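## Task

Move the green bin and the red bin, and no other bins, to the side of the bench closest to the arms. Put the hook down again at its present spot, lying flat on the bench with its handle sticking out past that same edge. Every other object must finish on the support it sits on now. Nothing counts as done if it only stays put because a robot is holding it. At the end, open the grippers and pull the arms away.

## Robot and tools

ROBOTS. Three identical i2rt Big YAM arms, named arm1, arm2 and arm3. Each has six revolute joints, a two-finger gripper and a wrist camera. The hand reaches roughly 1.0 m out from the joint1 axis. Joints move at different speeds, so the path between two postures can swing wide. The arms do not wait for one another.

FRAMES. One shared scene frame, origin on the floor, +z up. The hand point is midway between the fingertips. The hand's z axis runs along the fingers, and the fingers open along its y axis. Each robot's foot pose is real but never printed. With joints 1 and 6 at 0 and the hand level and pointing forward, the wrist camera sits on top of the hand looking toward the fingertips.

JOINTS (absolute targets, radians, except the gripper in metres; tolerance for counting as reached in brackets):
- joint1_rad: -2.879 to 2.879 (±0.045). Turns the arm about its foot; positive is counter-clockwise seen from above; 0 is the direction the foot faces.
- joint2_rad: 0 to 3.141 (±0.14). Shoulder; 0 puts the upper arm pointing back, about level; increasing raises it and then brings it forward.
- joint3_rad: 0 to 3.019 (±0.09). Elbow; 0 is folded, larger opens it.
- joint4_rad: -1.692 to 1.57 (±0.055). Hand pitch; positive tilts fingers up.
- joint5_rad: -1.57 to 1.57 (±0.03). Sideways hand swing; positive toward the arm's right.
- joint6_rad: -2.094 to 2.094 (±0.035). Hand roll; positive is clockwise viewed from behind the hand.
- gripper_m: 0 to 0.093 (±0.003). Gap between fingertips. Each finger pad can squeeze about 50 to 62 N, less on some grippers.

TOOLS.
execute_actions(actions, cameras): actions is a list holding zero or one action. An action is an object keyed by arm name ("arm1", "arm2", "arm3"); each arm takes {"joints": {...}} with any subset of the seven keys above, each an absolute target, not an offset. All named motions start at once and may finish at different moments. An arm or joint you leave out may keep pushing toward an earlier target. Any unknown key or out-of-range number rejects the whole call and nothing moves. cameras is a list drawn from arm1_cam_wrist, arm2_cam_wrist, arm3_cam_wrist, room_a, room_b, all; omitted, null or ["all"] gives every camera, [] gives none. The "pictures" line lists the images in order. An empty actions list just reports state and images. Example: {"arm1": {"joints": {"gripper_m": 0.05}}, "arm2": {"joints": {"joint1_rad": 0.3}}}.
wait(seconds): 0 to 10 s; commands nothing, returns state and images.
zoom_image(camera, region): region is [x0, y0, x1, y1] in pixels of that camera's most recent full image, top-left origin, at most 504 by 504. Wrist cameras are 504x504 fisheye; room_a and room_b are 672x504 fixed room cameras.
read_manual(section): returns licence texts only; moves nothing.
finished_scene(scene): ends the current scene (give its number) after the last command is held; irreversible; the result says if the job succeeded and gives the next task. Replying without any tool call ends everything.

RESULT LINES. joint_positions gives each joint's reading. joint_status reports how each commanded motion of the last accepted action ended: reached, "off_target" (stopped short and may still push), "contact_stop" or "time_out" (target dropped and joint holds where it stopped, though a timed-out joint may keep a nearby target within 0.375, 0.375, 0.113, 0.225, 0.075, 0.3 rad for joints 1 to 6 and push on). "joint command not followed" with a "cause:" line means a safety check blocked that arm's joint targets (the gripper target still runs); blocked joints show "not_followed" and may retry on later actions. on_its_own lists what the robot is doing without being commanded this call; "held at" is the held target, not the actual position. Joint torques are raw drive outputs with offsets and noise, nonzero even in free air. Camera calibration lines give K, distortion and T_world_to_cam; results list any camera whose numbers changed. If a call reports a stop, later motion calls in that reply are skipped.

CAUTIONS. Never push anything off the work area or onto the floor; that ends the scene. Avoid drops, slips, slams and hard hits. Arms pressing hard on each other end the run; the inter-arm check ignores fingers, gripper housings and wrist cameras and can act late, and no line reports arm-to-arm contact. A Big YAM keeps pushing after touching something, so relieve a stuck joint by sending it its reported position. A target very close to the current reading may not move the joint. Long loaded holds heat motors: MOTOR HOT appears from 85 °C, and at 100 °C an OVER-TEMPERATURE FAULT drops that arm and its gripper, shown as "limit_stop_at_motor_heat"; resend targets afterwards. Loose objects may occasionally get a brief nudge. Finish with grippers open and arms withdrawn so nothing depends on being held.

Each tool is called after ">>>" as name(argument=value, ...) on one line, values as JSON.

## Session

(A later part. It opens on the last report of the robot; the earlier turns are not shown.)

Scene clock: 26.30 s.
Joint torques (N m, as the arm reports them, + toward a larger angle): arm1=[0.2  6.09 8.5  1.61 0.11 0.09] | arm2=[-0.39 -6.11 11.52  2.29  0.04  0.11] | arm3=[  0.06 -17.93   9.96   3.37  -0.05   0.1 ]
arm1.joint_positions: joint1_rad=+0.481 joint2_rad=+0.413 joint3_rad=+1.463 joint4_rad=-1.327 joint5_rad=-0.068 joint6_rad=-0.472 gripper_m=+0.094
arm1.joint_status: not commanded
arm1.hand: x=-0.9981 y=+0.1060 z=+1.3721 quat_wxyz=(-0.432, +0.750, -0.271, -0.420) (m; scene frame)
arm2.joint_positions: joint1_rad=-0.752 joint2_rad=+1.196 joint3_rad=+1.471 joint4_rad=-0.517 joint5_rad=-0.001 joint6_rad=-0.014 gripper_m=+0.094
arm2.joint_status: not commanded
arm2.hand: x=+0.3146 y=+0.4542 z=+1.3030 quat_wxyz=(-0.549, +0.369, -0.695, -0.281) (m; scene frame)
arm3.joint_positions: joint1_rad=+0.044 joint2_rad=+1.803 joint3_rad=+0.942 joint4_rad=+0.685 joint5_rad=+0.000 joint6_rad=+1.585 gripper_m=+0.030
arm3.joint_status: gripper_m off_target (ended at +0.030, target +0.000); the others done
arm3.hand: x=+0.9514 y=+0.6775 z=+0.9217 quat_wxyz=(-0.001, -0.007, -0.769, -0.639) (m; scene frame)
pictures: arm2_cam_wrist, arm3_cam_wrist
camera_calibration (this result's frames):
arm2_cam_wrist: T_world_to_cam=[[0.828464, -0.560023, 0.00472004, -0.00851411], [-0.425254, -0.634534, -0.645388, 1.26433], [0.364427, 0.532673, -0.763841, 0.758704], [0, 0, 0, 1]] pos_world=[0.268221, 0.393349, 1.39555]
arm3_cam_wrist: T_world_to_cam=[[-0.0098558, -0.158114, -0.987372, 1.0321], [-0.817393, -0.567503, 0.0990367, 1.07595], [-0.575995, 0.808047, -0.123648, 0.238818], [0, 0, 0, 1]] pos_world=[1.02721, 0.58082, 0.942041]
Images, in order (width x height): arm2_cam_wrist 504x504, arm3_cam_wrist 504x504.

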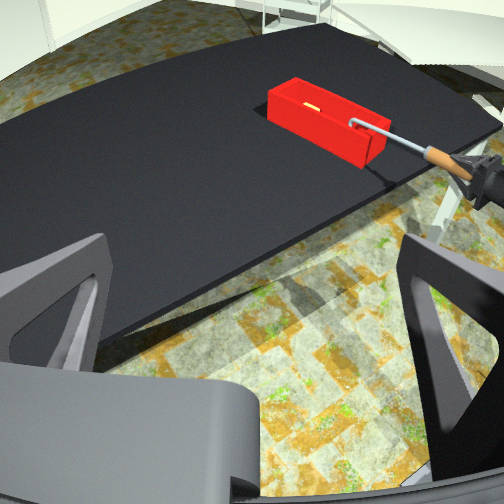

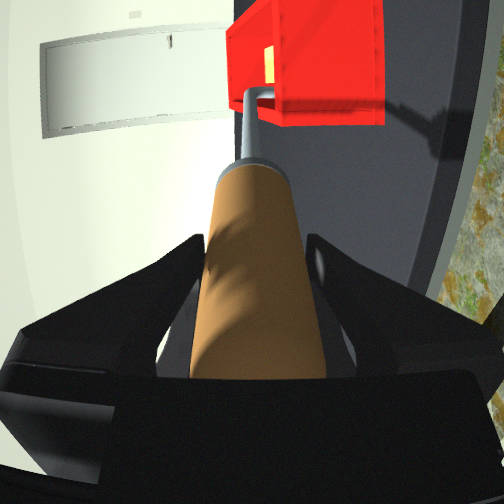

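>>> execute_actions(actions=[{"arm3":{"joints":{"gripper_m":0.0,"joint1_rad":0.02,"joint2_rad":1.625,"joint3_rad":0.732,"joint4_rad":0.83}}}], cameras=["arm2_cam_wrist","arm3_cam_wrist"])

Scene clock: 27.37 s.
Joint torques (N m, as the arm reports them, + toward a larger angle): arm1=[0.19 6.05 8.5  1.61 0.11 0.09] | arm2=[-0.38 -6.18 11.58  2.3   0.04  0.11] | arm3=[ -0.62 -14.59   8.93   3.1    0.01   0.15]
arm1.joint_positions: joint1_rad=+0.481 joint2_rad=+0.413 joint3_rad=+1.463 joint4_rad=-1.327 joint5_rad=-0.068 joint6_rad=-0.472 gripper_m=+0.094
arm1.joint_status: not commanded
arm1.hand: x=-0.9981 y=+0.1060 z=+1.3721 quat_wxyz=(-0.432, +0.750, -0.271, -0.420) (m; scene frame)
arm2.joint_positions: joint1_rad=-0.752 joint2_rad=+1.196 joint3_rad=+1.471 joint4_rad=-0.517 joint5_rad=-0.001 joint6_rad=-0.014 gripper_m=+0.094
arm2.joint_status: not commanded
arm2.hand: x=+0.3146 y=+0.4542 z=+1.3030 quat_wxyz=(-0.549, +0.369, -0.695, -0.281) (m; scene frame)
arm3.joint_positions: joint1_rad=+0.029 joint2_rad=+1.659 joint3_rad=+0.710 joint4_rad=+0.782 joint5_rad=+0.000 joint6_rad=+1.585 gripper_m=+0.030
arm3.joint_status: gripper_m off_target (ended at +0.030, target +0.000); the others done
arm3.hand: x=+0.9592 y=+0.5992 z=+0.9225 quat_wxyz=(-0.006, -0.013, -0.766, -0.642) (m; scene frame)
pictures: arm2_cam_wrist, arm3_cam_wrist
camera_calibration (this result's frames):
arm2_cam_wrist: T_world_to_cam=[[0.828464, -0.560023, 0.00472004, -0.00851411], [-0.425254, -0.634534, -0.645388, 1.26433], [0.364427, 0.532673, -0.763841, 0.758704], [0, 0, 0, 1]] pos_world=[0.268221, 0.393349, 1.39555]
arm3_cam_wrist: T_world_to_cam=[[-0.011782, -0.148827, -0.988793, 1.01815], [-0.825537, -0.556532, 0.0936024, 1.044], [-0.564225, 0.817388, -0.116305, 0.282959], [0, 0, 0, 1]] pos_world=[1.03351, 0.501261, 0.941932]
Images, in order (width x height): arm2_cam_wrist 504x504, arm3_cam_wrist 504x504.

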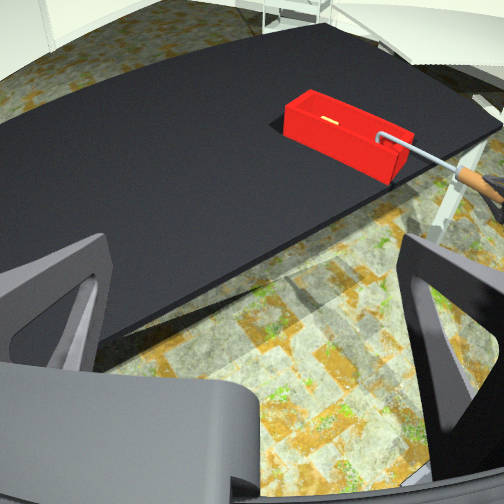

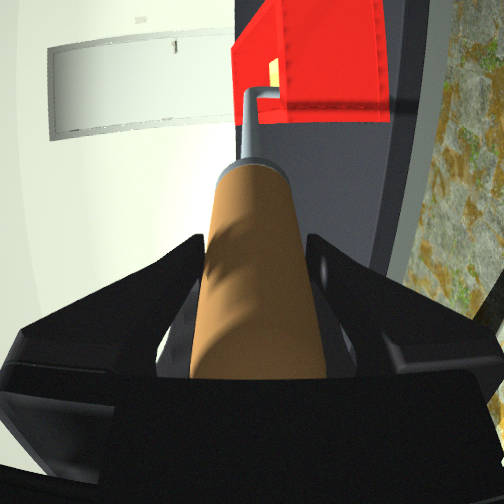

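>>> execute_actions(actions=[{"arm3":{"joints":{"gripper_m":0.0,"joint2_rad":1.68,"joint3_rad":0.82,"joint4_rad":0.83}}}], cameras=[])

>>> execute_actions(actions=[{"arm3":{"joints":{"gripper_m":0.0,"joint3_rad":0.95,"joint4_rad":1.0}}}], cameras=["arm2_cam_wrist"])

>>> execute_actions(actions=[{"arm3":{"joints":{"gripper_m":0.0,"joint3_rad":1.2,"joint4_rad":0.75}},"arm2":{"joints":{"joint1_rad":0.4,"joint2_rad":0.75}}}], cameras=["room_a"])

Scene clock: 28.43 s.
Joint torques (N m, as the arm reports them, + toward a larger angle): arm1=[0.2  6.1  8.5  1.61 0.11 0.09] | arm2=[-0.45 -6.2  11.55  2.28  0.04  0.11] | arm3=[ -0.82 -13.01  12.03   3.16   0.02   0.14]
arm1.joint_positions: joint1_rad=+0.481 joint2_rad=+0.413 joint3_rad=+1.463 joint4_rad=-1.327 joint5_rad=-0.068 joint6_rad=-0.472 gripper_m=+0.094
arm1.joint_status: not commanded
arm1.hand: x=-0.9981 y=+0.1060 z=+1.3721 quat_wxyz=(-0.432, +0.750, -0.271, -0.420) (m; scene frame)
arm2.joint_positions: joint1_rad=-0.752 joint2_rad=+1.196 joint3_rad=+1.471 joint4_rad=-0.517 joint5_rad=-0.001 joint6_rad=-0.014 gripper_m=+0.094
arm2.joint_status: not commanded
arm2.hand: x=+0.3146 y=+0.4542 z=+1.3030 quat_wxyz=(-0.549, +0.369, -0.695, -0.281) (m; scene frame)
arm3.joint_positions: joint1_rad=+0.029 joint2_rad=+1.680 joint3_rad=+0.766 joint4_rad=+0.784 joint5_rad=+0.000 joint6_rad=+1.585 gripper_m=+0.030
arm3.joint_status: gripper_m off_target (ended at +0.030, target +0.000); the others done
arm3.hand: x=+0.9596 y=+0.6192 z=+0.9374 quat_wxyz=(-0.006, -0.013, -0.754, -0.657) (m; scene frame)
pictures: none
No camera images: the call's "cameras" was empty. Leave "cameras" out to get every camera's image.

Scene clock: 29.60 s.
Joint torques (N m, as the arm reports them, + toward a larger angle): arm1=[0.21 6.07 8.49 1.62 0.11 0.09] | arm2=[-0.44 -6.12 11.52  2.29  0.03  0.12] | arm3=[  0.27 -14.33  11.15   2.66  -0.04   0.1 ]
arm1.joint_positions: joint1_rad=+0.481 joint2_rad=+0.413 joint3_rad=+1.463 joint4_rad=-1.327 joint5_rad=-0.068 joint6_rad=-0.472 gripper_m=+0.094
arm1.joint_status: not commanded
arm1.hand: x=-0.9981 y=+0.1060 z=+1.3721 quat_wxyz=(-0.432, +0.750, -0.271, -0.420) (m; scene frame)
arm2.joint_positions: joint1_rad=-0.752 joint2_rad=+1.196 joint3_rad=+1.471 joint4_rad=-0.517 joint5_rad=-0.001 joint6_rad=-0.014 gripper_m=+0.094
arm2.joint_status: not commanded
arm2.hand: x=+0.3146 y=+0.4542 z=+1.3030 quat_wxyz=(-0.549, +0.369, -0.695, -0.281) (m; scene frame)
arm3.joint_positions: joint1_rad=+0.029 joint2_rad=+1.695 joint3_rad=+0.914 joint4_rad=+0.966 joint5_rad=+0.000 joint6_rad=+1.585 gripper_m=+0.030
arm3.joint_status: gripper_m off_target (ended at +0.030, target +0.000); the others done
arm3.hand: x=+0.9599 y=+0.6615 z=+1.0457 quat_wxyz=(-0.006, -0.010, -0.642, -0.766) (m; scene frame)
pictures: arm2_cam_wrist
camera_calibration (this result's frames):
arm2_cam_wrist: T_world_to_cam=[[0.828464, -0.560023, 0.00472004, -0.00851411], [-0.425254, -0.634534, -0.645388, 1.26433], [0.364427, 0.532673, -0.763841, 0.758704], [0, 0, 0, 1]] pos_world=[0.268221, 0.393349, 1.39555]
Images, in order (width x height): arm2_cam_wrist 504x504.

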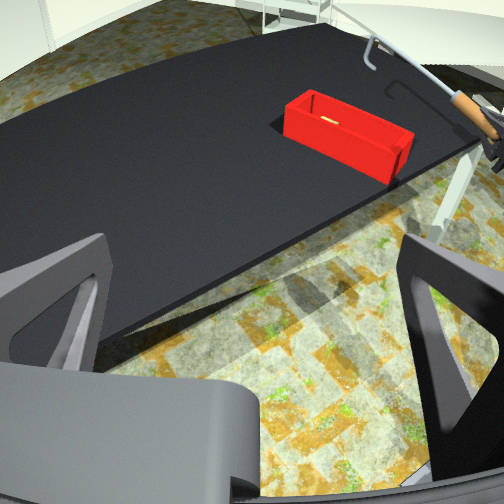

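Scene clock: 31.47 s.
Joint torques (N m, as the arm reports them, + toward a larger angle): arm1=[0.2  6.1  8.49 1.61 0.11 0.09] | arm2=[-0.31  0.55  8.56  1.76  0.06  0.09] | arm3=[ -0.57 -17.49  13.83   2.22  -0.05   0.13]
arm1.joint_positions: joint1_rad=+0.481 joint2_rad=+0.413 joint3_rad=+1.463 joint4_rad=-1.327 joint5_rad=-0.068 joint6_rad=-0.472 gripper_m=+0.094
arm1.joint_status: not commanded
arm1.hand: x=-0.9981 y=+0.1060 z=+1.3721 quat_wxyz=(-0.432, +0.750, -0.271, -0.420) (m; scene frame)
arm2.joint_positions: joint1_rad=+0.396 joint2_rad=+0.752 joint3_rad=+1.487 joint4_rad=-0.506 joint5_rad=-0.001 joint6_rad=-0.013 gripper_m=+0.094
arm2.joint_status: all done
arm2.hand: x=-0.1637 y=+0.2713 z=+1.5005 quat_wxyz=(-0.391, +0.543, -0.302, -0.679) (m; scene frame)
arm3.joint_positions: joint1_rad=+0.029 joint2_rad=+1.695 joint3_rad=+1.151 joint4_rad=+0.726 joint5_rad=+0.000 joint6_rad=+1.585 gripper_m=+0.030
arm3.joint_status: gripper_m off_target (ended at +0.030, target +0.000); the others done
arm3.hand: x=+0.9609 y=+0.7180 z=+1.1160 quat_wxyz=(-0.006, -0.010, -0.643, -0.766) (m; scene frame)
pictures: room_a
Images, in order (width x height): room_a 672x504.

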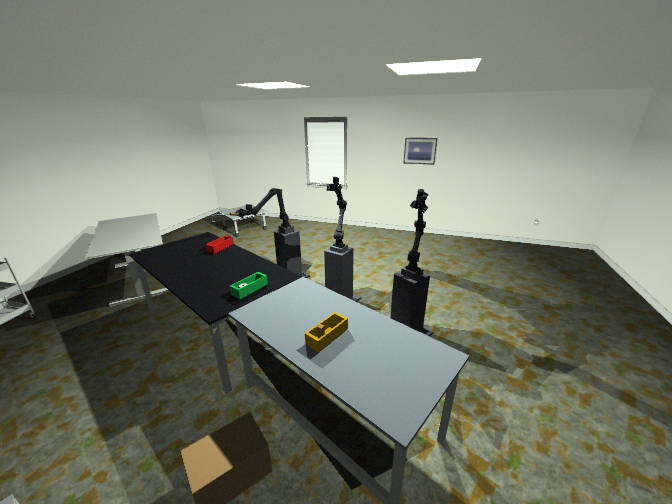

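>>> execute_actions(actions=[{"arm3":{"joints":{"gripper_m":0.0,"joint1_rad":0.79,"joint5_rad":0.735}},"arm1":{"joints":{"joint1_rad":-0.7,"joint2_rad":1.0,"joint3_rad":1.4,"joint4_rad":-0.6,"joint5_rad":0,"joint6_rad":0}}}], cameras=[])

>>> execute_actions(actions=[{"arm3":{"joints":{"gripper_m":0.0,"joint2_rad":2.46,"joint3_rad":2.07,"joint4_rad":0.48}}}], cameras=[])

>>> execute_actions(actions=[{"arm3":{"joints":{"gripper_m":0.0,"joint2_rad":2.57,"joint3_rad":2.10,"joint4_rad":0.55}}}], cameras=["arm3_cam_wrist","arm1_cam_wrist"])

Scene clock: 33.37 s.
Joint torques (N m, as the arm reports them, + toward a larger angle): arm1=[-0.25 -4.59 13.69  2.06  0.21  0.12] | arm2=[-0.28  0.85  8.45  1.69  0.06  0.09] | arm3=[ -0.08 -16.41  13.61   2.3   -0.21   0.14]
arm1.joint_positions: joint1_rad=-0.694 joint2_rad=+1.002 joint3_rad=+1.373 joint4_rad=-0.618 joint5_rad=-0.002 joint6_rad=-0.007 gripper_m=+0.094
arm1.joint_status: all done
arm1.hand: x=-0.5992 y=+0.3089 z=+1.3273 quat_wxyz=(-0.572, +0.292, -0.733, -0.224) (m; scene frame)
arm2.joint_positions: joint1_rad=+0.396 joint2_rad=+0.752 joint3_rad=+1.487 joint4_rad=-0.506 joint5_rad=-0.001 joint6_rad=-0.013 gripper_m=+0.094
arm2.joint_status: not commanded
arm2.hand: x=-0.1637 y=+0.2713 z=+1.5005 quat_wxyz=(-0.391, +0.543, -0.302, -0.679) (m; scene frame)
arm3.joint_positions: joint1_rad=+0.795 joint2_rad=+1.695 joint3_rad=+1.151 joint4_rad=+0.726 joint5_rad=+0.737 joint6_rad=+1.585 gripper_m=+0.030
arm3.joint_status: gripper_m off_target (ended at +0.030, target +0.000); the others done
arm3.hand: x=+0.5822 y=+0.5791 z=+1.1069 quat_wxyz=(+0.048, -0.045, -0.660, -0.749) (m; scene frame)
pictures: none
No camera images: the call's "cameras" was empty. Leave "cameras" out to get every camera's image.

Scene clock: 35.10 s.
Joint torques (N m, as the arm reports them, + toward a larger angle): arm1=[-0.24 -4.61 13.69  2.05  0.21  0.12] | arm2=[-0.26  0.89  8.46  1.72  0.06  0.1 ] | arm3=[  0.46 -26.79  15.03   2.21   0.11   0.07]
arm1.joint_positions: joint1_rad=-0.694 joint2_rad=+1.002 joint3_rad=+1.373 joint4_rad=-0.618 joint5_rad=-0.002 joint6_rad=-0.007 gripper_m=+0.094
arm1.joint_status: not commanded
arm1.hand: x=-0.5992 y=+0.3089 z=+1.3273 quat_wxyz=(-0.572, +0.292, -0.733, -0.224) (m; scene frame)
arm2.joint_positions: joint1_rad=+0.396 joint2_rad=+0.752 joint3_rad=+1.487 joint4_rad=-0.506 joint5_rad=-0.001 joint6_rad=-0.013 gripper_m=+0.094
arm2.joint_status: not commanded
arm2.hand: x=-0.1637 y=+0.2713 z=+1.5005 quat_wxyz=(-0.391, +0.543, -0.302, -0.679) (m; scene frame)
arm3.joint_positions: joint1_rad=+0.794 joint2_rad=+2.487 joint3_rad=+2.011 joint4_rad=+0.458 joint5_rad=+0.733 joint6_rad=+1.588 gripper_m=+0.030
arm3.joint_status: gripper_m off_target (ended at +0.030, target +0.000); the others done
arm3.hand: x=+0.4193 y=+0.7573 z=+0.8956 quat_wxyz=(+0.002, +0.003, -0.715, -0.699) (m; scene frame)
pictures: none
No camera images: the call's "cameras" was empty. Leave "cameras" out to get every camera's image.

Scene clock: 36.17 s.
Joint torques (N m, as the arm reports them, + toward a larger angle): arm1=[-0.25 -4.6  13.69  2.06  0.21  0.12] | arm2=[-0.3   0.82  8.45  1.71  0.07  0.1 ] | arm3=[  0.52 -25.8   14.43   2.28   0.07   0.06]
arm1.joint_positions: joint1_rad=-0.694 joint2_rad=+1.002 joint3_rad=+1.373 joint4_rad=-0.618 joint5_rad=-0.002 joint6_rad=-0.007 gripper_m=+0.094
arm1.joint_status: not commanded
arm1.hand: x=-0.5992 y=+0.3089 z=+1.3273 quat_wxyz=(-0.572, +0.292, -0.733, -0.224) (m; scene frame)
arm2.joint_positions: joint1_rad=+0.396 joint2_rad=+0.752 joint3_rad=+1.487 joint4_rad=-0.506 joint5_rad=-0.001 joint6_rad=-0.013 gripper_m=+0.094
arm2.joint_status: not commanded
arm2.hand: x=-0.1637 y=+0.2713 z=+1.5005 quat_wxyz=(-0.391, +0.543, -0.302, -0.679) (m; scene frame)
arm3.joint_positions: joint1_rad=+0.794 joint2_rad=+2.567 joint3_rad=+2.043 joint4_rad=+0.520 joint5_rad=+0.733 joint6_rad=+1.589 gripper_m=+0.030
arm3.joint_status: gripper_m off_target (ended at +0.030, target +0.000); the others done
arm3.hand: x=+0.4167 y=+0.7600 z=+0.8544 quat_wxyz=(+0.006, -0.001, -0.711, -0.703) (m; scene frame)
pictures: arm1_cam_wrist, arm3_cam_wrist
camera_calibration (this result's frames):
arm1_cam_wrist: T_world_to_cam=[[0.678744, -0.734365, -0.00375361, 0.639216], [-0.561122, -0.515312, -0.647762, 0.687478], [0.47376, 0.441771, -0.761833, 1.28325], [0, 0, 0, 1]] pos_world=[-0.656056, 0.256781, 1.42534]
arm3_cam_wrist: T_world_to_cam=[[-0.00944022, 0.0140535, -0.999857, 0.853071], [-0.806869, -0.590729, -0.000684875, 0.790796], [-0.590654, 0.806747, 0.0169159, -0.257203], [0, 0, 0, 1]] pos_world=[0.494204, 0.662656, 0.857841]
Images, in order (width x height): arm1_cam_wrist 504x504, arm3_cam_wrist 504x504.

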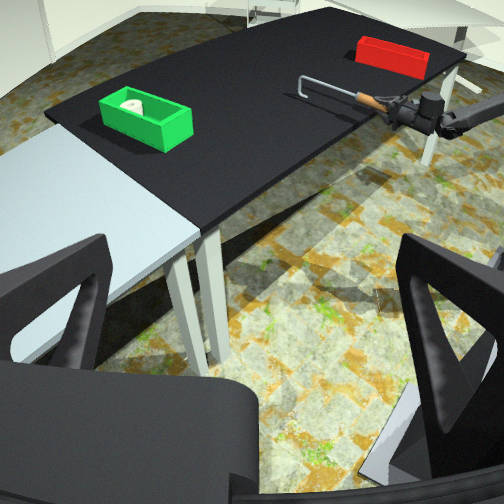

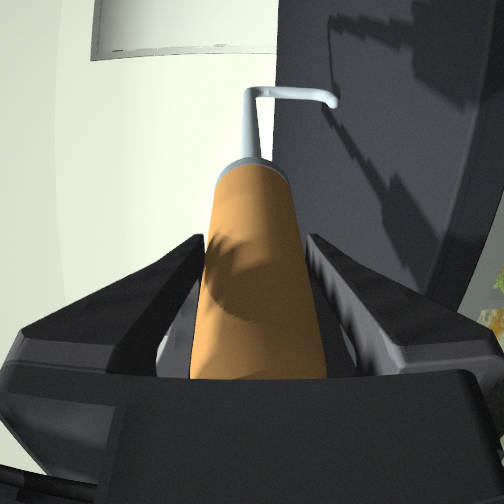

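>>> execute_actions(actions=[{"arm3":{"joints":{"gripper_m":0.0,"joint2_rad":2.63,"joint4_rad":0.585,"joint6_rad":0.65}}}], cameras=[])

>>> execute_actions(actions=[{"arm3":{"joints":{"gripper_m":0.0,"joint2_rad":2.69,"joint4_rad":0.63,"joint6_rad":0}}}], cameras=["arm3_cam_wrist"])

Scene clock: 38.23 s.
Joint torques (N m, as the arm reports them, + toward a larger angle): arm1=[-0.25 -4.59 13.69  2.05  0.21  0.12] | arm2=[-0.24  0.87  8.48  1.71  0.06  0.1 ] | arm3=[  0.39 -23.75  13.85   2.15   0.13  -0.08]
arm1.joint_positions: joint1_rad=-0.694 joint2_rad=+1.002 joint3_rad=+1.373 joint4_rad=-0.618 joint5_rad=-0.002 joint6_rad=-0.007 gripper_m=+0.094
arm1.joint_status: not commanded
arm1.hand: x=-0.5992 y=+0.3089 z=+1.3273 quat_wxyz=(-0.572, +0.292, -0.733, -0.224) (m; scene frame)
arm2.joint_positions: joint1_rad=+0.396 joint2_rad=+0.752 joint3_rad=+1.487 joint4_rad=-0.506 joint5_rad=-0.001 joint6_rad=-0.013 gripper_m=+0.094
arm2.joint_status: not commanded
arm2.hand: x=-0.1637 y=+0.2713 z=+1.5005 quat_wxyz=(-0.391, +0.543, -0.302, -0.679) (m; scene frame)
arm3.joint_positions: joint1_rad=+0.794 joint2_rad=+2.598 joint3_rad=+2.050 joint4_rad=+0.567 joint5_rad=+0.731 joint6_rad=+0.659 gripper_m=+0.030
arm3.joint_status: gripper_m off_target (ended at +0.030, target +0.000); the others done
arm3.hand: x=+0.4166 y=+0.7597 z=+0.8406 quat_wxyz=(-0.307, +0.311, -0.633, -0.639) (m; scene frame)
pictures: none
No camera images: the call's "cameras" was empty. Leave "cameras" out to get every camera's image.

Scene clock: 39.83 s.
Joint torques (N m, as the arm reports them, + toward a larger angle): arm1=[-0.24 -4.56 13.69  2.06  0.21  0.12] | arm2=[-0.34  0.83  8.43  1.67  0.06  0.1 ] | arm3=[  0.68 -23.61  13.04   1.8    0.18   0.02]
arm1.joint_positions: joint1_rad=-0.694 joint2_rad=+1.002 joint3_rad=+1.373 joint4_rad=-0.618 joint5_rad=-0.002 joint6_rad=-0.007 gripper_m=+0.094
arm1.joint_status: not commanded
arm1.hand: x=-0.5992 y=+0.3089 z=+1.3273 quat_wxyz=(-0.572, +0.292, -0.733, -0.224) (m; scene frame)
arm2.joint_positions: joint1_rad=+0.396 joint2_rad=+0.752 joint3_rad=+1.487 joint4_rad=-0.506 joint5_rad=-0.001 joint6_rad=-0.013 gripper_m=+0.094
arm2.joint_status: not commanded
arm2.hand: x=-0.1637 y=+0.2713 z=+1.5005 quat_wxyz=(-0.391, +0.543, -0.302, -0.679) (m; scene frame)
arm3.joint_positions: joint1_rad=+0.794 joint2_rad=+2.658 joint3_rad=+2.057 joint4_rad=+0.619 joint5_rad=+0.729 joint6_rad=+0.009 gripper_m=+0.030
arm3.joint_status: gripper_m off_target (ended at +0.030, target +0.000); the others done
arm3.hand: x=+0.4187 y=+0.7568 z=+0.8015 quat_wxyz=(-0.494, +0.498, -0.500, -0.508) (m; scene frame)
pictures: arm3_cam_wrist
camera_calibration (this result's frames):
arm3_cam_wrist: T_world_to_cam=[[0.999172, 0.0379295, -0.0147426, -0.429675], [0.0100782, -0.581638, -0.813385, 1.09293], [-0.0394262, 0.812563, -0.581539, -0.00807111], [0, 0, 0, 1]] pos_world=[0.417986, 0.658546, 0.877945]
Images, in order (width x height): arm3_cam_wrist 504x504.

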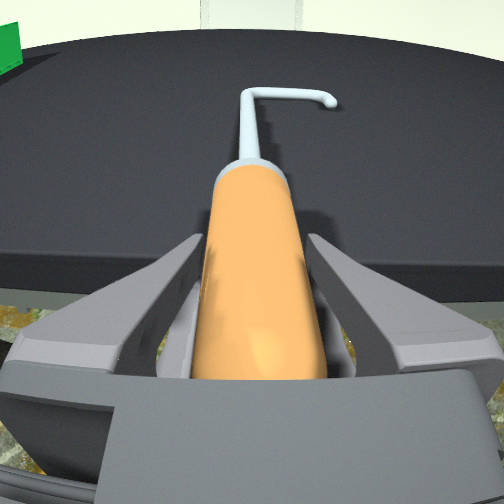

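>>> execute_actions(actions=[{"arm3":{"joints":{"gripper_m":0.0,"joint2_rad":2.72,"joint3_rad":2.08}}}], cameras=[])

>>> execute_actions(actions=[{"arm3":{"joints":{"gripper_m":0.093}}}], cameras=["arm3_cam_wrist"])

>>> execute_actions(actions=[{"arm3":{"joints":{"joint1_rad":0.886,"joint2_rad":2.52,"joint3_rad":1.73,"joint4_rad":0.83,"joint5_rad":0.83}}}], cameras=["arm3_cam_wrist"])

>>> execute_actions(actions=[{"arm3":{"joints":{"joint2_rad":1.0,"joint3_rad":0.9}}}], cameras=[])

>>> execute_actions(actions=[{"arm3":{"joints":{"joint1_rad":-0.3}},"arm2":{"joints":{"joint2_rad":1.3,"joint3_rad":0.9,"joint4_rad":0.9,"joint5_rad":-0.727}}}], cameras=[])

>>> execute_actions(actions=[{"arm2":{"joints":{"joint1_rad":-0.87,"joint2_rad":1.8,"joint3_rad":1.0}}}], cameras=[])

>>> execute_actions(actions=[{"arm2":{"joints":{"joint2_rad":2.335,"joint3_rad":1.43,"joint4_rad":0.92}}}], cameras=["arm2_cam_wrist"])

Scene clock: 41.17 s.
Joint torques (N m, as the arm reports them, + toward a larger angle): arm1=[-0.24 -4.59 13.69  2.06  0.21  0.12] | arm2=[-0.18  0.9   8.47  1.71  0.07  0.1 ] | arm3=[ -0.37 -21.81  11.3    1.74   0.19   0.05]
arm1.joint_positions: joint1_rad=-0.694 joint2_rad=+1.002 joint3_rad=+1.373 joint4_rad=-0.618 joint5_rad=-0.002 joint6_rad=-0.007 gripper_m=+0.094
arm1.joint_status: not commanded
arm1.hand: x=-0.5992 y=+0.3089 z=+1.3273 quat_wxyz=(-0.572, +0.292, -0.733, -0.224) (m; scene frame)
arm2.joint_positions: joint1_rad=+0.396 joint2_rad=+0.752 joint3_rad=+1.487 joint4_rad=-0.506 joint5_rad=-0.001 joint6_rad=-0.013 gripper_m=+0.094
arm2.joint_status: not commanded
arm2.hand: x=-0.1637 y=+0.2713 z=+1.5005 quat_wxyz=(-0.391, +0.543, -0.302, -0.679) (m; scene frame)
arm3.joint_positions: joint1_rad=+0.794 joint2_rad=+2.666 joint3_rad=+2.057 joint4_rad=+0.623 joint5_rad=+0.730 joint6_rad=+0.008 gripper_m=+0.030
arm3.joint_status: gripper_m off_target (ended at +0.030, target +0.000); the others done
arm3.hand: x=+0.4195 y=+0.7561 z=+0.7949 quat_wxyz=(-0.495, +0.500, -0.500, -0.506) (m; scene frame)
pictures: none
No camera images: the call's "cameras" was empty. Leave "cameras" out to get every camera's image.

Scene clock: 41.87 s.
Joint torques (N m, as the arm reports them, + toward a larger angle): arm1=[-0.22 -4.59 13.7   2.06  0.21  0.12] | arm2=[-0.24  0.95  8.46  1.71  0.07  0.1 ] | arm3=[  0.04 -22.21  11.14   1.57   0.13   0.03]
arm1.joint_positions: joint1_rad=-0.694 joint2_rad=+1.002 joint3_rad=+1.373 joint4_rad=-0.618 joint5_rad=-0.002 joint6_rad=-0.007 gripper_m=+0.094
arm1.joint_status: not commanded
arm1.hand: x=-0.5992 y=+0.3089 z=+1.3273 quat_wxyz=(-0.572, +0.292, -0.733, -0.224) (m; scene frame)
arm2.joint_positions: joint1_rad=+0.396 joint2_rad=+0.752 joint3_rad=+1.487 joint4_rad=-0.506 joint5_rad=-0.001 joint6_rad=-0.013 gripper_m=+0.094
arm2.joint_status: not commanded
arm2.hand: x=-0.1637 y=+0.2713 z=+1.5005 quat_wxyz=(-0.391, +0.543, -0.302, -0.679) (m; scene frame)
arm3.joint_positions: joint1_rad=+0.794 joint2_rad=+2.666 joint3_rad=+2.057 joint4_rad=+0.623 joint5_rad=+0.732 joint6_rad=+0.008 gripper_m=+0.093
arm3.joint_status: all done
arm3.hand: x=+0.4199 y=+0.7561 z=+0.7949 quat_wxyz=(-0.496, +0.499, -0.500, -0.505) (m; scene frame)
pictures: arm3_cam_wrist
camera_calibration (this result's frames):
arm3_cam_wrist: T_world_to_cam=[[0.999347, 0.0344635, -0.0108927, -0.43146], [0.011301, -0.584197, -0.811533, 1.08713], [-0.0343318, 0.81088, -0.584204, -0.0100319], [0, 0, 0, 1]] pos_world=[0.418548, 0.658104, 0.871685]
Images, in order (width x height): arm3_cam_wrist 504x504.

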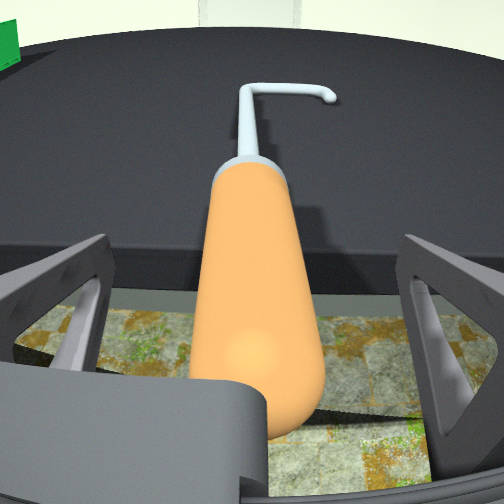

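Scene clock: 43.07 s.
Joint torques (N m, as the arm reports them, + toward a larger angle): arm1=[-0.24 -4.57 13.7   2.06  0.21  0.12] | arm2=[-0.24  0.81  8.45  1.71  0.06  0.09] | arm3=[  0.35 -24.44   7.93   1.78   0.03   0.  ]
arm1.joint_positions: joint1_rad=-0.694 joint2_rad=+1.002 joint3_rad=+1.373 joint4_rad=-0.618 joint5_rad=-0.002 joint6_rad=-0.007 gripper_m=+0.094
arm1.joint_status: not commanded
arm1.hand: x=-0.5992 y=+0.3089 z=+1.3273 quat_wxyz=(-0.572, +0.292, -0.733, -0.224) (m; scene frame)
arm2.joint_positions: joint1_rad=+0.396 joint2_rad=+0.752 joint3_rad=+1.487 joint4_rad=-0.506 joint5_rad=-0.001 joint6_rad=-0.013 gripper_m=+0.094
arm2.joint_status: not commanded
arm2.hand: x=-0.1637 y=+0.2713 z=+1.5005 quat_wxyz=(-0.391, +0.543, -0.302, -0.679) (m; scene frame)
arm3.joint_positions: joint1_rad=+0.895 joint2_rad=+2.525 joint3_rad=+1.731 joint4_rad=+0.818 joint5_rad=+0.827 joint6_rad=+0.008 gripper_m=+0.093
arm3.joint_status: all done
arm3.hand: x=+0.4124 y=+0.6571 z=+0.7943 quat_wxyz=(-0.493, +0.497, -0.500, -0.510) (m; scene frame)
pictures: arm3_cam_wrist
camera_calibration (this result's frames):
arm3_cam_wrist: T_world_to_cam=[[0.999019, 0.0398617, -0.0192948, -0.417352], [0.00737379, -0.579329, -0.815061, 1.03011], [-0.0436677, 0.814119, -0.579054, 0.0672677], [0, 0, 0, 1]] pos_world=[0.412284, 0.558645, 0.870502]
Images, in order (width x height): arm3_cam_wrist 504x504.

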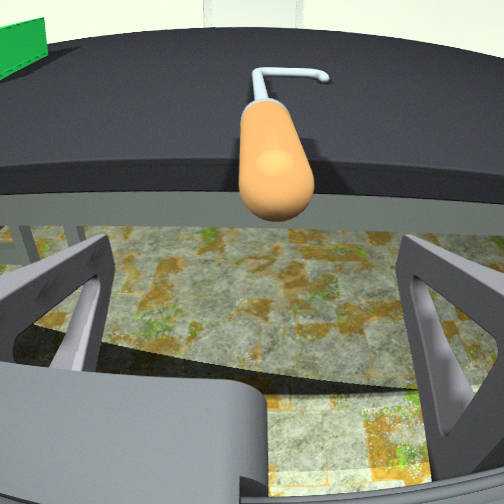

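Scene clock: 45.00 s.
Joint torques (N m, as the arm reports them, + toward a larger angle): arm1=[-0.26 -4.58 13.7   2.05  0.21  0.12] | arm2=[-0.29  0.89  8.44  1.71  0.06  0.09] | arm3=[-0.28 -5.11 10.08  0.97 -0.33 -0.05]
arm1.joint_positions: joint1_rad=-0.694 joint2_rad=+1.002 joint3_rad=+1.373 joint4_rad=-0.618 joint5_rad=-0.002 joint6_rad=-0.007 gripper_m=+0.094
arm1.joint_status: not commanded
arm1.hand: x=-0.5992 y=+0.3089 z=+1.3273 quat_wxyz=(-0.572, +0.292, -0.733, -0.224) (m; scene frame)
arm2.joint_positions: joint1_rad=+0.396 joint2_rad=+0.752 joint3_rad=+1.487 joint4_rad=-0.506 joint5_rad=-0.001 joint6_rad=-0.013 gripper_m=+0.094
arm2.joint_status: not commanded
arm2.hand: x=-0.1637 y=+0.2713 z=+1.5005 quat_wxyz=(-0.391, +0.543, -0.302, -0.679) (m; scene frame)
arm3.joint_positions: joint1_rad=+0.895 joint2_rad=+0.995 joint3_rad=+0.902 joint4_rad=+0.827 joint5_rad=+0.828 joint6_rad=+0.008 gripper_m=+0.093
arm3.joint_status: all done
arm3.hand: x=+0.7326 y=+0.3729 z=+1.3502 quat_wxyz=(-0.449, +0.218, -0.479, -0.722) (m; scene frame)
pictures: none
No camera images: the call's "cameras" was empty. Leave "cameras" out to get every camera's image.

Scene clock: 46.77 s.
Joint torques (N m, as the arm reports them, + toward a larger angle): arm1=[-0.22 -4.58 13.69  2.06  0.21  0.12] | arm2=[-0.43 -6.25 11.16  1.85  0.04  0.11] | arm3=[ 0.09 -4.88 10.1   1.09 -0.4  -0.03]
arm1.joint_positions: joint1_rad=-0.694 joint2_rad=+1.002 joint3_rad=+1.373 joint4_rad=-0.618 joint5_rad=-0.002 joint6_rad=-0.007 gripper_m=+0.094
arm1.joint_status: not commanded
arm1.hand: x=-0.5992 y=+0.3089 z=+1.3273 quat_wxyz=(-0.572, +0.292, -0.733, -0.224) (m; scene frame)
arm2.joint_positions: joint1_rad=+0.396 joint2_rad=+1.294 joint3_rad=+0.863 joint4_rad=+0.882 joint5_rad=-0.722 joint6_rad=-0.012 gripper_m=+0.094
arm2.joint_status: all done
arm2.hand: x=-0.3628 y=+0.3845 z=+1.1921 quat_wxyz=(-0.233, +0.580, +0.019, -0.780) (m; scene frame)
arm3.joint_positions: joint1_rad=-0.294 joint2_rad=+0.995 joint3_rad=+0.902 joint4_rad=+0.827 joint5_rad=+0.828 joint6_rad=+0.008 gripper_m=+0.093
arm3.joint_status: all done
arm3.hand: x=+1.1956 y=+0.3425 z=+1.3532 quat_wxyz=(-0.779, -0.085, -0.514, -0.347) (m; scene frame)
pictures: none
No camera images: the call's "cameras" was empty. Leave "cameras" out to get every camera's image.

Scene clock: 48.43 s.
Joint torques (N m, as the arm reports them, + toward a larger angle): arm1=[-0.24 -4.59 13.68  2.06  0.21  0.12] | arm2=[ -0.05 -12.55   7.99   1.73   0.     0.08] | arm3=[-0.39 -4.9  10.23  1.01 -0.36 -0.02]
arm1.joint_positions: joint1_rad=-0.694 joint2_rad=+1.002 joint3_rad=+1.373 joint4_rad=-0.618 joint5_rad=-0.002 joint6_rad=-0.007 gripper_m=+0.094
arm1.joint_status: not commanded
arm1.hand: x=-0.5992 y=+0.3089 z=+1.3273 quat_wxyz=(-0.572, +0.292, -0.733, -0.224) (m; scene frame)
arm2.joint_positions: joint1_rad=-0.876 joint2_rad=+1.814 joint3_rad=+0.983 joint4_rad=+0.893 joint5_rad=-0.726 joint6_rad=-0.011 gripper_m=+0.094
arm2.joint_status: all done
arm2.hand: x=+0.3410 y=+0.5522 z=+0.9622 quat_wxyz=(-0.527, +0.499, -0.477, -0.496) (m; scene frame)
arm3.joint_positions: joint1_rad=-0.294 joint2_rad=+0.995 joint3_rad=+0.902 joint4_rad=+0.827 joint5_rad=+0.828 joint6_rad=+0.008 gripper_m=+0.093
arm3.joint_status: not commanded
arm3.hand: x=+1.1956 y=+0.3425 z=+1.3532 quat_wxyz=(-0.779, -0.085, -0.514, -0.347) (m; scene frame)
pictures: none
No camera images: the call's "cameras" was empty. Leave "cameras" out to get every camera's image.

Scene clock: 50.00 s.
Joint torques (N m, as the arm reports them, + toward a larger angle): arm1=[-0.25 -4.6  13.69  2.06  0.21  0.12] | arm2=[ -0.11 -17.81   8.36   1.96  -0.06   0.07] | arm3=[-0.03 -5.07  9.91  1.09 -0.35  0.  ]
arm1.joint_positions: joint1_rad=-0.694 joint2_rad=+1.002 joint3_rad=+1.373 joint4_rad=-0.618 joint5_rad=-0.002 joint6_rad=-0.007 gripper_m=+0.094
arm1.joint_status: not commanded
arm1.hand: x=-0.5992 y=+0.3089 z=+1.3273 quat_wxyz=(-0.572, +0.292, -0.733, -0.224) (m; scene frame)
arm2.joint_positions: joint1_rad=-0.876 joint2_rad=+2.355 joint3_rad=+1.397 joint4_rad=+0.908 joint5_rad=-0.726 joint6_rad=-0.011 gripper_m=+0.094
arm2.joint_status: all done
arm2.hand: x=+0.4220 y=+0.6421 z=+0.7781 quat_wxyz=(-0.487, +0.502, -0.516, -0.494) (m; scene frame)
arm3.joint_positions: joint1_rad=-0.294 joint2_rad=+0.995 joint3_rad=+0.902 joint4_rad=+0.827 joint5_rad=+0.828 joint6_rad=+0.008 gripper_m=+0.093
arm3.joint_status: not commanded
arm3.hand: x=+1.1956 y=+0.3425 z=+1.3532 quat_wxyz=(-0.779, -0.085, -0.514, -0.347) (m; scene frame)
pictures: arm2_cam_wrist
camera_calibration (this result's frames):
arm2_cam_wrist: T_world_to_cam=[[0.999601, 0.00559896, -0.0276843, -0.39997], [-0.0183159, -0.617638, -0.786249, 1.01759], [-0.021501, 0.786442, -0.617289, 0.104411], [0, 0, 0, 1]] pos_world=[0.420694, 0.548627, 0.853456]
Images, in order (width x height): arm2_cam_wrist 504x504.

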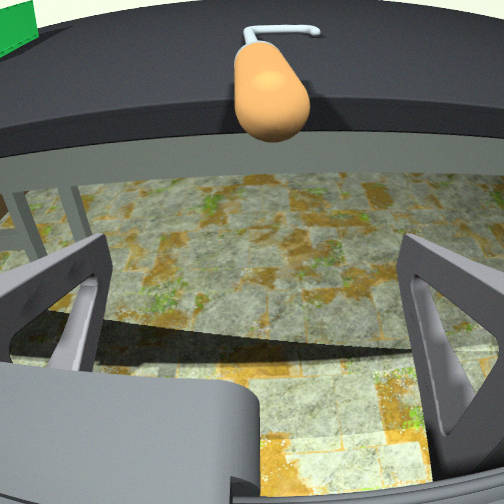

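Too low; raise, then advance.

>>> execute_actions(actions=[{"arm2":{"joints":{"joint2_rad":2.29,"joint3_rad":1.45,"joint4_rad":0.93}}}], cameras=["arm2_cam_wrist"])

>>> execute_actions(actions=[{"arm2":{"joints":{"joint1_rad":-0.78,"joint2_rad":2.49,"joint3_rad":1.84,"joint4_rad":0.71,"joint5_rad":-0.64}}}], cameras=["arm2_cam_wrist"])

Scene clock: 51.03 s.
Joint torques (N m, as the arm reports them, + toward a larger angle): arm1=[-0.21 -4.59 13.69  2.07  0.21  0.12] | arm2=[ -0.18 -16.98   8.74   2.05  -0.02   0.07] | arm3=[ 0.45 -5.35 10.03  0.75 -0.37  0.06]
arm1.joint_positions: joint1_rad=-0.694 joint2_rad=+1.002 joint3_rad=+1.373 joint4_rad=-0.618 joint5_rad=-0.002 joint6_rad=-0.007 gripper_m=+0.094
arm1.joint_status: not commanded
arm1.hand: x=-0.5992 y=+0.3089 z=+1.3273 quat_wxyz=(-0.572, +0.292, -0.733, -0.224) (m; scene frame)
arm2.joint_positions: joint1_rad=-0.876 joint2_rad=+2.302 joint3_rad=+1.418 joint4_rad=+0.914 joint5_rad=-0.726 joint6_rad=-0.011 gripper_m=+0.094
arm2.joint_status: all done
arm2.hand: x=+0.4291 y=+0.6500 z=+0.8281 quat_wxyz=(-0.516, +0.500, -0.488, -0.496) (m; scene frame)
arm3.joint_positions: joint1_rad=-0.294 joint2_rad=+0.995 joint3_rad=+0.902 joint4_rad=+0.827 joint5_rad=+0.828 joint6_rad=+0.008 gripper_m=+0.093
arm3.joint_status: not commanded
arm3.hand: x=+1.1956 y=+0.3425 z=+1.3532 quat_wxyz=(-0.779, -0.085, -0.514, -0.347) (m; scene frame)
pictures: arm2_cam_wrist
camera_calibration (this result's frames):
arm2_cam_wrist: T_world_to_cam=[[0.999632, 0.00562843, 0.0265499, -0.45069], [0.0250277, -0.569547, -0.821578, 1.04124], [0.0104972, 0.82194, -0.569478, 0.0527737], [0, 0, 0, 1]] pos_world=[0.42391, 0.552193, 0.897475]
Images, in order (width x height): arm2_cam_wrist 504x504.

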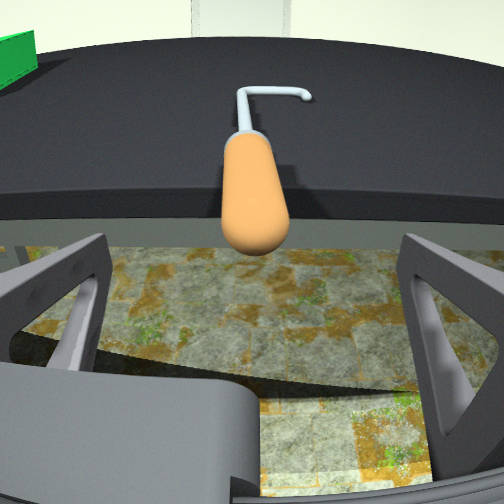

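Scene clock: 52.27 s.
Joint torques (N m, as the arm reports them, + toward a larger angle): arm1=[-0.24 -4.59 13.7   2.07  0.21  0.12] | arm2=[ -1.18 -20.    10.35   1.46   0.17   0.08] | arm3=[ 0.59 -5.51 10.13  1.13 -0.36 -0.03]
arm1.joint_positions: joint1_rad=-0.694 joint2_rad=+1.002 joint3_rad=+1.373 joint4_rad=-0.618 joint5_rad=-0.002 joint6_rad=-0.007 gripper_m=+0.094
arm1.joint_status: not commanded
arm1.hand: x=-0.5992 y=+0.3089 z=+1.3273 quat_wxyz=(-0.572, +0.292, -0.733, -0.224) (m; scene frame)
arm2.joint_positions: joint1_rad=-0.778 joint2_rad=+2.506 joint3_rad=+1.802 joint4_rad=+0.711 joint5_rad=-0.644 joint6_rad=-0.011 gripper_m=+0.094
arm2.joint_status: all done
arm2.hand: x=+0.4320 y=+0.7625 z=+0.8059 quat_wxyz=(-0.504, +0.504, -0.492, -0.500) (m; scene frame)
arm3.joint_positions: joint1_rad=-0.294 joint2_rad=+0.995 joint3_rad=+0.902 joint4_rad=+0.827 joint5_rad=+0.828 joint6_rad=+0.008 gripper_m=+0.093
arm3.joint_status: not commanded
arm3.hand: x=+1.1956 y=+0.3425 z=+1.3532 quat_wxyz=(-0.779, -0.085, -0.514, -0.347) (m; scene frame)
pictures: arm2_cam_wrist
camera_calibration (this result's frames):
arm2_cam_wrist: T_world_to_cam=[[0.999696, 0.0219617, 0.011197, -0.453685], [0.0218958, -0.582396, -0.812611, 1.09089], [-0.0113253, 0.812609, -0.582699, -0.025107], [0, 0, 0, 1]] pos_world=[0.429377, 0.665698, 0.876923]
Images, in order (width x height): arm2_cam_wrist 504x504.

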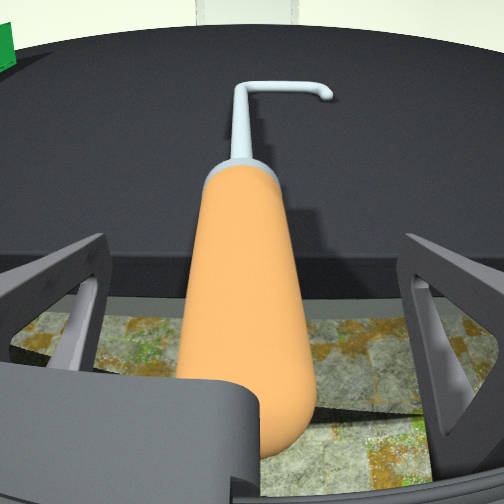

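>>> execute_actions(actions=[{"arm2":{"joints":{"gripper_m":0.0}}}], cameras=[])

>>> execute_actions(actions=[{"arm2":{"joints":{"gripper_m":0.0,"joint2_rad":2.42,"joint4_rad":0.68,"joint6_rad":0.6}}}], cameras=["arm2_cam_wrist"])

>>> execute_actions(actions=[{"arm2":{"joints":{"gripper_m":0.0,"joint2_rad":2.35,"joint4_rad":0.63,"joint6_rad":1.6}}}], cameras=["arm2_cam_wrist"])

>>> execute_actions(actions=[{"arm2":{"joints":{"gripper_m":0.0,"joint2_rad":1.8,"joint3_rad":1.5,"joint4_rad":0.45}}}], cameras=["arm2_cam_wrist"])

Scene clock: 53.47 s.
Joint torques (N m, as the arm reports them, + toward a larger angle): arm1=[-0.23 -4.55 13.7   2.06  0.21  0.13] | arm2=[ -0.88 -20.06  10.33   1.38   0.18   0.07] | arm3=[-0.41 -6.5  10.17  0.89 -0.35  0.02]
arm1.joint_positions: joint1_rad=-0.694 joint2_rad=+1.002 joint3_rad=+1.373 joint4_rad=-0.618 joint5_rad=-0.002 joint6_rad=-0.007 gripper_m=+0.094
arm1.joint_status: not commanded
arm1.hand: x=-0.5992 y=+0.3089 z=+1.3273 quat_wxyz=(-0.572, +0.292, -0.733, -0.224) (m; scene frame)
arm2.joint_positions: joint1_rad=-0.778 joint2_rad=+2.506 joint3_rad=+1.802 joint4_rad=+0.711 joint5_rad=-0.644 joint6_rad=-0.011 gripper_m=+0.031
arm2.joint_status: gripper_m off_target (ended at +0.031, target +0.000)
arm2.hand: x=+0.4317 y=+0.7626 z=+0.8059 quat_wxyz=(-0.504, +0.504, -0.492, -0.500) (m; scene frame)
arm3.joint_positions: joint1_rad=-0.294 joint2_rad=+0.995 joint3_rad=+0.902 joint4_rad=+0.827 joint5_rad=+0.828 joint6_rad=+0.008 gripper_m=+0.093
arm3.joint_status: not commanded
arm3.hand: x=+1.1956 y=+0.3425 z=+1.3532 quat_wxyz=(-0.779, -0.085, -0.514, -0.347) (m; scene frame)
pictures: none
No camera images: the call's "cameras" was empty. Leave "cameras" out to get every camera's image.

Scene clock: 55.07 s.
Joint torques (N m, as the arm reports them, + toward a larger angle): arm1=[-0.24 -4.56 13.7   2.06  0.21  0.12] | arm2=[ -0.75 -21.97  10.6    1.79  -0.08   0.2 ] | arm3=[ 0.01 -5.41 10.29  1.17 -0.34 -0.06]
arm1.joint_positions: joint1_rad=-0.694 joint2_rad=+1.002 joint3_rad=+1.373 joint4_rad=-0.618 joint5_rad=-0.002 joint6_rad=-0.007 gripper_m=+0.094
arm1.joint_status: not commanded
arm1.hand: x=-0.5992 y=+0.3089 z=+1.3273 quat_wxyz=(-0.572, +0.292, -0.733, -0.224) (m; scene frame)
arm2.joint_positions: joint1_rad=-0.779 joint2_rad=+2.464 joint3_rad=+1.802 joint4_rad=+0.673 joint5_rad=-0.638 joint6_rad=+0.573 gripper_m=+0.031
arm2.joint_status: gripper_m off_target (ended at +0.031, target +0.000); the others done
arm2.hand: x=+0.4349 y=+0.7644 z=+0.8334 quat_wxyz=(-0.342, +0.339, -0.616, -0.623) (m; scene frame)
arm3.joint_positions: joint1_rad=-0.294 joint2_rad=+0.995 joint3_rad=+0.902 joint4_rad=+0.827 joint5_rad=+0.828 joint6_rad=+0.008 gripper_m=+0.093
arm3.joint_status: not commanded
arm3.hand: x=+1.1956 y=+0.3425 z=+1.3532 quat_wxyz=(-0.779, -0.085, -0.514, -0.347) (m; scene frame)
pictures: arm2_cam_wrist
camera_calibration (this result's frames):
arm2_cam_wrist: T_world_to_cam=[[0.840872, 0.0203886, -0.54085, 0.073345], [-0.429835, -0.582101, -0.690218, 1.20856], [-0.328902, 0.812861, -0.480709, 0.0423085], [0, 0, 0, 1]] pos_world=[0.471723, 0.667619, 0.894177]
Images, in order (width x height): arm2_cam_wrist 504x504.

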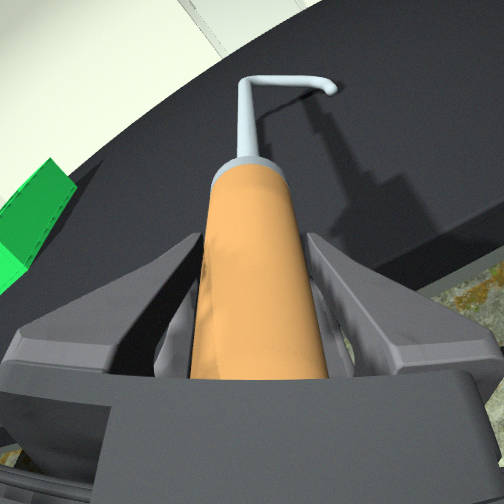

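Scene clock: 56.93 s.
Joint torques (N m, as the arm reports them, + toward a larger angle): arm1=[-0.25 -4.6  13.7   2.06  0.21  0.13] | arm2=[ -0.58 -22.24  10.93   2.28  -0.1    0.09] | arm3=[-0.9  -5.62 10.19  0.76 -0.35  0.01]
arm1.joint_positions: joint1_rad=-0.694 joint2_rad=+1.002 joint3_rad=+1.373 joint4_rad=-0.618 joint5_rad=-0.002 joint6_rad=-0.007 gripper_m=+0.094
arm1.joint_status: not commanded
arm1.hand: x=-0.5992 y=+0.3089 z=+1.3273 quat_wxyz=(-0.572, +0.292, -0.733, -0.224) (m; scene frame)
arm2.joint_positions: joint1_rad=-0.779 joint2_rad=+2.401 joint3_rad=+1.802 joint4_rad=+0.611 joint5_rad=-0.637 joint6_rad=+1.579 gripper_m=+0.031
arm2.joint_status: gripper_m off_target (ended at +0.031, target +0.000); the others done
arm2.hand: x=+0.4364 y=+0.7657 z=+0.8740 quat_wxyz=(+0.000, +0.000, -0.703, -0.711) (m; scene frame)
arm3.joint_positions: joint1_rad=-0.294 joint2_rad=+0.995 joint3_rad=+0.902 joint4_rad=+0.827 joint5_rad=+0.828 joint6_rad=+0.008 gripper_m=+0.093
arm3.joint_status: not commanded
arm3.hand: x=+1.1956 y=+0.3425 z=+1.3532 quat_wxyz=(-0.779, -0.085, -0.514, -0.347) (m; scene frame)
pictures: arm2_cam_wrist
camera_calibration (this result's frames):
arm2_cam_wrist: T_world_to_cam=[[-0.00596515, 0.0250751, -0.999668, 0.861031], [-0.808444, -0.588489, -0.00993725, 0.813577], [-0.588543, 0.808116, 0.0237823, -0.262695], [0, 0, 0, 1]] pos_world=[0.50826, 0.669479, 0.875077]
Images, in order (width x height): arm2_cam_wrist 504x504.

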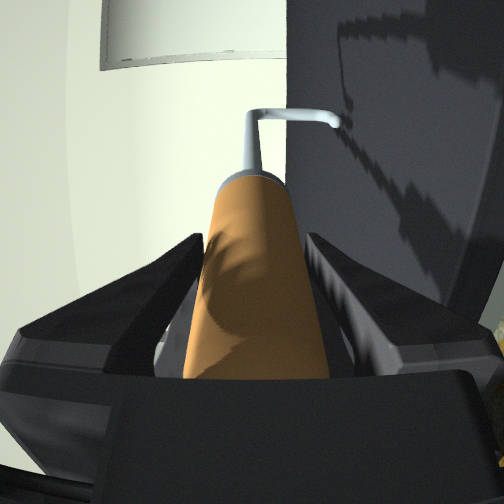

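Scene clock: 58.63 s.
Joint torques (N m, as the arm reports them, + toward a larger angle): arm1=[-0.22 -4.58 13.69  2.06  0.21  0.12] | arm2=[ -0.46 -17.86  11.34   2.53   0.     0.  ] | arm3=[-0.31 -5.08 10.25  1.08 -0.32 -0.04]
arm1.joint_positions: joint1_rad=-0.694 joint2_rad=+1.002 joint3_rad=+1.373 joint4_rad=-0.618 joint5_rad=-0.002 joint6_rad=-0.007 gripper_m=+0.094
arm1.joint_status: not commanded
arm1.hand: x=-0.5992 y=+0.3089 z=+1.3273 quat_wxyz=(-0.572, +0.292, -0.733, -0.224) (m; scene frame)
arm2.joint_positions: joint1_rad=-0.779 joint2_rad=+1.850 joint3_rad=+1.467 joint4_rad=+0.424 joint5_rad=-0.640 joint6_rad=+1.586 gripper_m=+0.031
arm2.joint_status: gripper_m off_target (ended at +0.031, target +0.000); the others done
arm2.hand: x=+0.3662 y=+0.6715 z=+1.0922 quat_wxyz=(-0.002, +0.005, -0.695, -0.719) (m; scene frame)
arm3.joint_positions: joint1_rad=-0.294 joint2_rad=+0.995 joint3_rad=+0.902 joint4_rad=+0.827 joint5_rad=+0.828 joint6_rad=+0.008 gripper_m=+0.093
arm3.joint_status: not commanded
arm3.hand: x=+1.1956 y=+0.3425 z=+1.3532 quat_wxyz=(-0.779, -0.085, -0.514, -0.347) (m; scene frame)
pictures: arm2_cam_wrist
camera_calibration (this result's frames):
arm2_cam_wrist: T_world_to_cam=[[0.00391167, 0.0476925, -0.998854, 1.06142], [-0.806572, -0.590305, -0.031344, 0.727463], [-0.591123, 0.80577, 0.0361583, -0.24406], [0, 0, 0, 1]] pos_world=[0.43833, 0.575459, 1.09183]
Images, in order (width x height): arm2_cam_wrist 504x504.

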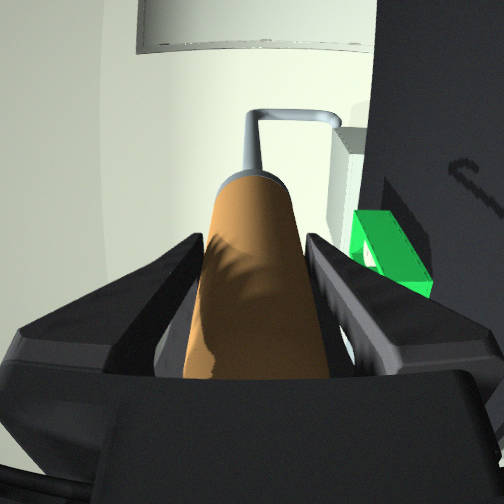

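>>> execute_actions(actions=[{"arm2":{"joints":{"gripper_m":0.0,"joint1_rad":-0.09,"joint5_rad":0}}}], cameras=[])

>>> execute_actions(actions=[{"arm2":{"joints":{"gripper_m":0.0,"joint2_rad":2.1,"joint3_rad":1.92,"joint4_rad":0.33}}}], cameras=["arm2_cam_wrist","arm1_cam_wrist"])

Scene clock: 60.90 s.
Joint torques (N m, as the arm reports them, + toward a larger angle): arm1=[-0.26 -4.56 13.69  2.06  0.21  0.12] | arm2=[ -0.37 -17.87  11.37   2.63  -0.07   0.  ] | arm3=[-0.57 -5.3   9.96  1.02 -0.32 -0.07]
arm1.joint_positions: joint1_rad=-0.694 joint2_rad=+1.002 joint3_rad=+1.373 joint4_rad=-0.618 joint5_rad=-0.002 joint6_rad=-0.007 gripper_m=+0.094
arm1.joint_status: not commanded
arm1.hand: x=-0.5992 y=+0.3089 z=+1.3273 quat_wxyz=(-0.572, +0.292, -0.733, -0.224) (m; scene frame)
arm2.joint_positions: joint1_rad=-0.092 joint2_rad=+1.850 joint3_rad=+1.467 joint4_rad=+0.424 joint5_rad=+0.002 joint6_rad=+1.586 gripper_m=+0.031
arm2.joint_status: gripper_m off_target (ended at +0.031, target +0.000); the others done
arm2.hand: x=-0.0415 y=+0.7924 z=+1.0933 quat_wxyz=(+0.023, +0.012, -0.692, -0.721) (m; scene frame)
arm3.joint_positions: joint1_rad=-0.294 joint2_rad=+0.995 joint3_rad=+0.902 joint4_rad=+0.827 joint5_rad=+0.828 joint6_rad=+0.008 gripper_m=+0.093
arm3.joint_status: not commanded
arm3.hand: x=+1.1956 y=+0.3425 z=+1.3532 quat_wxyz=(-0.779, -0.085, -0.514, -0.347) (m; scene frame)
pictures: none
No camera images: the call's "cameras" was empty. Leave "cameras" out to get every camera's image.

Scene clock: 62.37 s.
Joint torques (N m, as the arm reports them, + toward a larger angle): arm1=[-0.21 -4.57 13.69  2.06  0.21  0.12] | arm2=[ -0.54 -22.84  15.65   3.09  -0.04   0.  ] | arm3=[ 0.81 -5.31 10.27  1.14 -0.38 -0.02]
arm1.joint_positions: joint1_rad=-0.694 joint2_rad=+1.002 joint3_rad=+1.373 joint4_rad=-0.618 joint5_rad=-0.002 joint6_rad=-0.007 gripper_m=+0.094
arm1.joint_status: not commanded
arm1.hand: x=-0.5992 y=+0.3089 z=+1.3273 quat_wxyz=(-0.572, +0.292, -0.733, -0.224) (m; scene frame)
arm2.joint_positions: joint1_rad=-0.092 joint2_rad=+2.165 joint3_rad=+1.837 joint4_rad=+0.293 joint5_rad=+0.002 joint6_rad=+1.586 gripper_m=+0.031
arm2.joint_status: gripper_m off_target (ended at +0.031, target +0.000); the others done
arm2.hand: x=-0.0467 y=+0.8982 z=+1.0247 quat_wxyz=(+0.022, +0.012, -0.719, -0.695) (m; scene frame)
arm3.joint_positions: joint1_rad=-0.294 joint2_rad=+0.995 joint3_rad=+0.902 joint4_rad=+0.827 joint5_rad=+0.828 joint6_rad=+0.008 gripper_m=+0.093
arm3.joint_status: not commanded
arm3.hand: x=+1.1956 y=+0.3425 z=+1.3532 quat_wxyz=(-0.779, -0.085, -0.514, -0.347) (m; scene frame)
pictures: arm1_cam_wrist, arm2_cam_wrist
camera_calibration (this result's frames):
arm1_cam_wrist: T_world_to_cam=[[0.678744, -0.734365, -0.00375361, 0.639216], [-0.561122, -0.515312, -0.647762, 0.687478], [0.47376, 0.441771, -0.761833, 1.28325], [0, 0, 0, 1]] pos_world=[-0.656056, 0.256781, 1.42534]
arm2_cam_wrist: T_world_to_cam=[[-0.0191122, -0.0211553, -0.999594, 1.04631], [-0.779042, -0.626339, 0.0281511, 0.49879], [-0.62668, 0.779264, -0.00451015, -0.60461], [0, 0, 0, 1]] pos_world=[0.0296791, 0.805697, 1.02911]
Images, in order (width x height): arm1_cam_wrist 504x504, arm2_cam_wrist 504x504.

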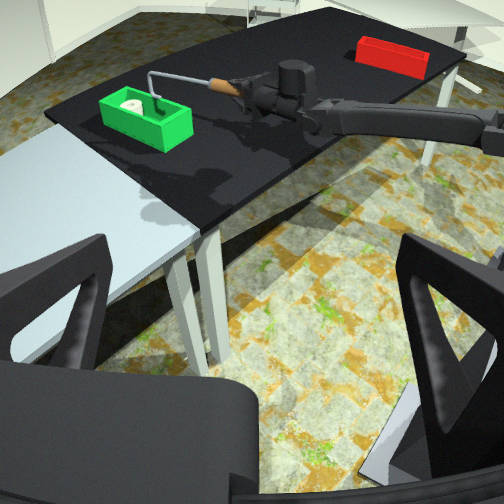

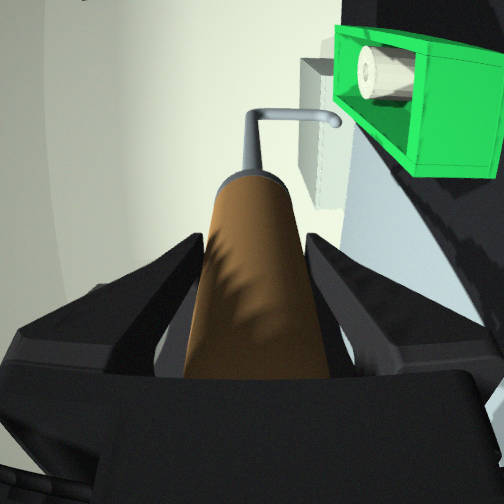

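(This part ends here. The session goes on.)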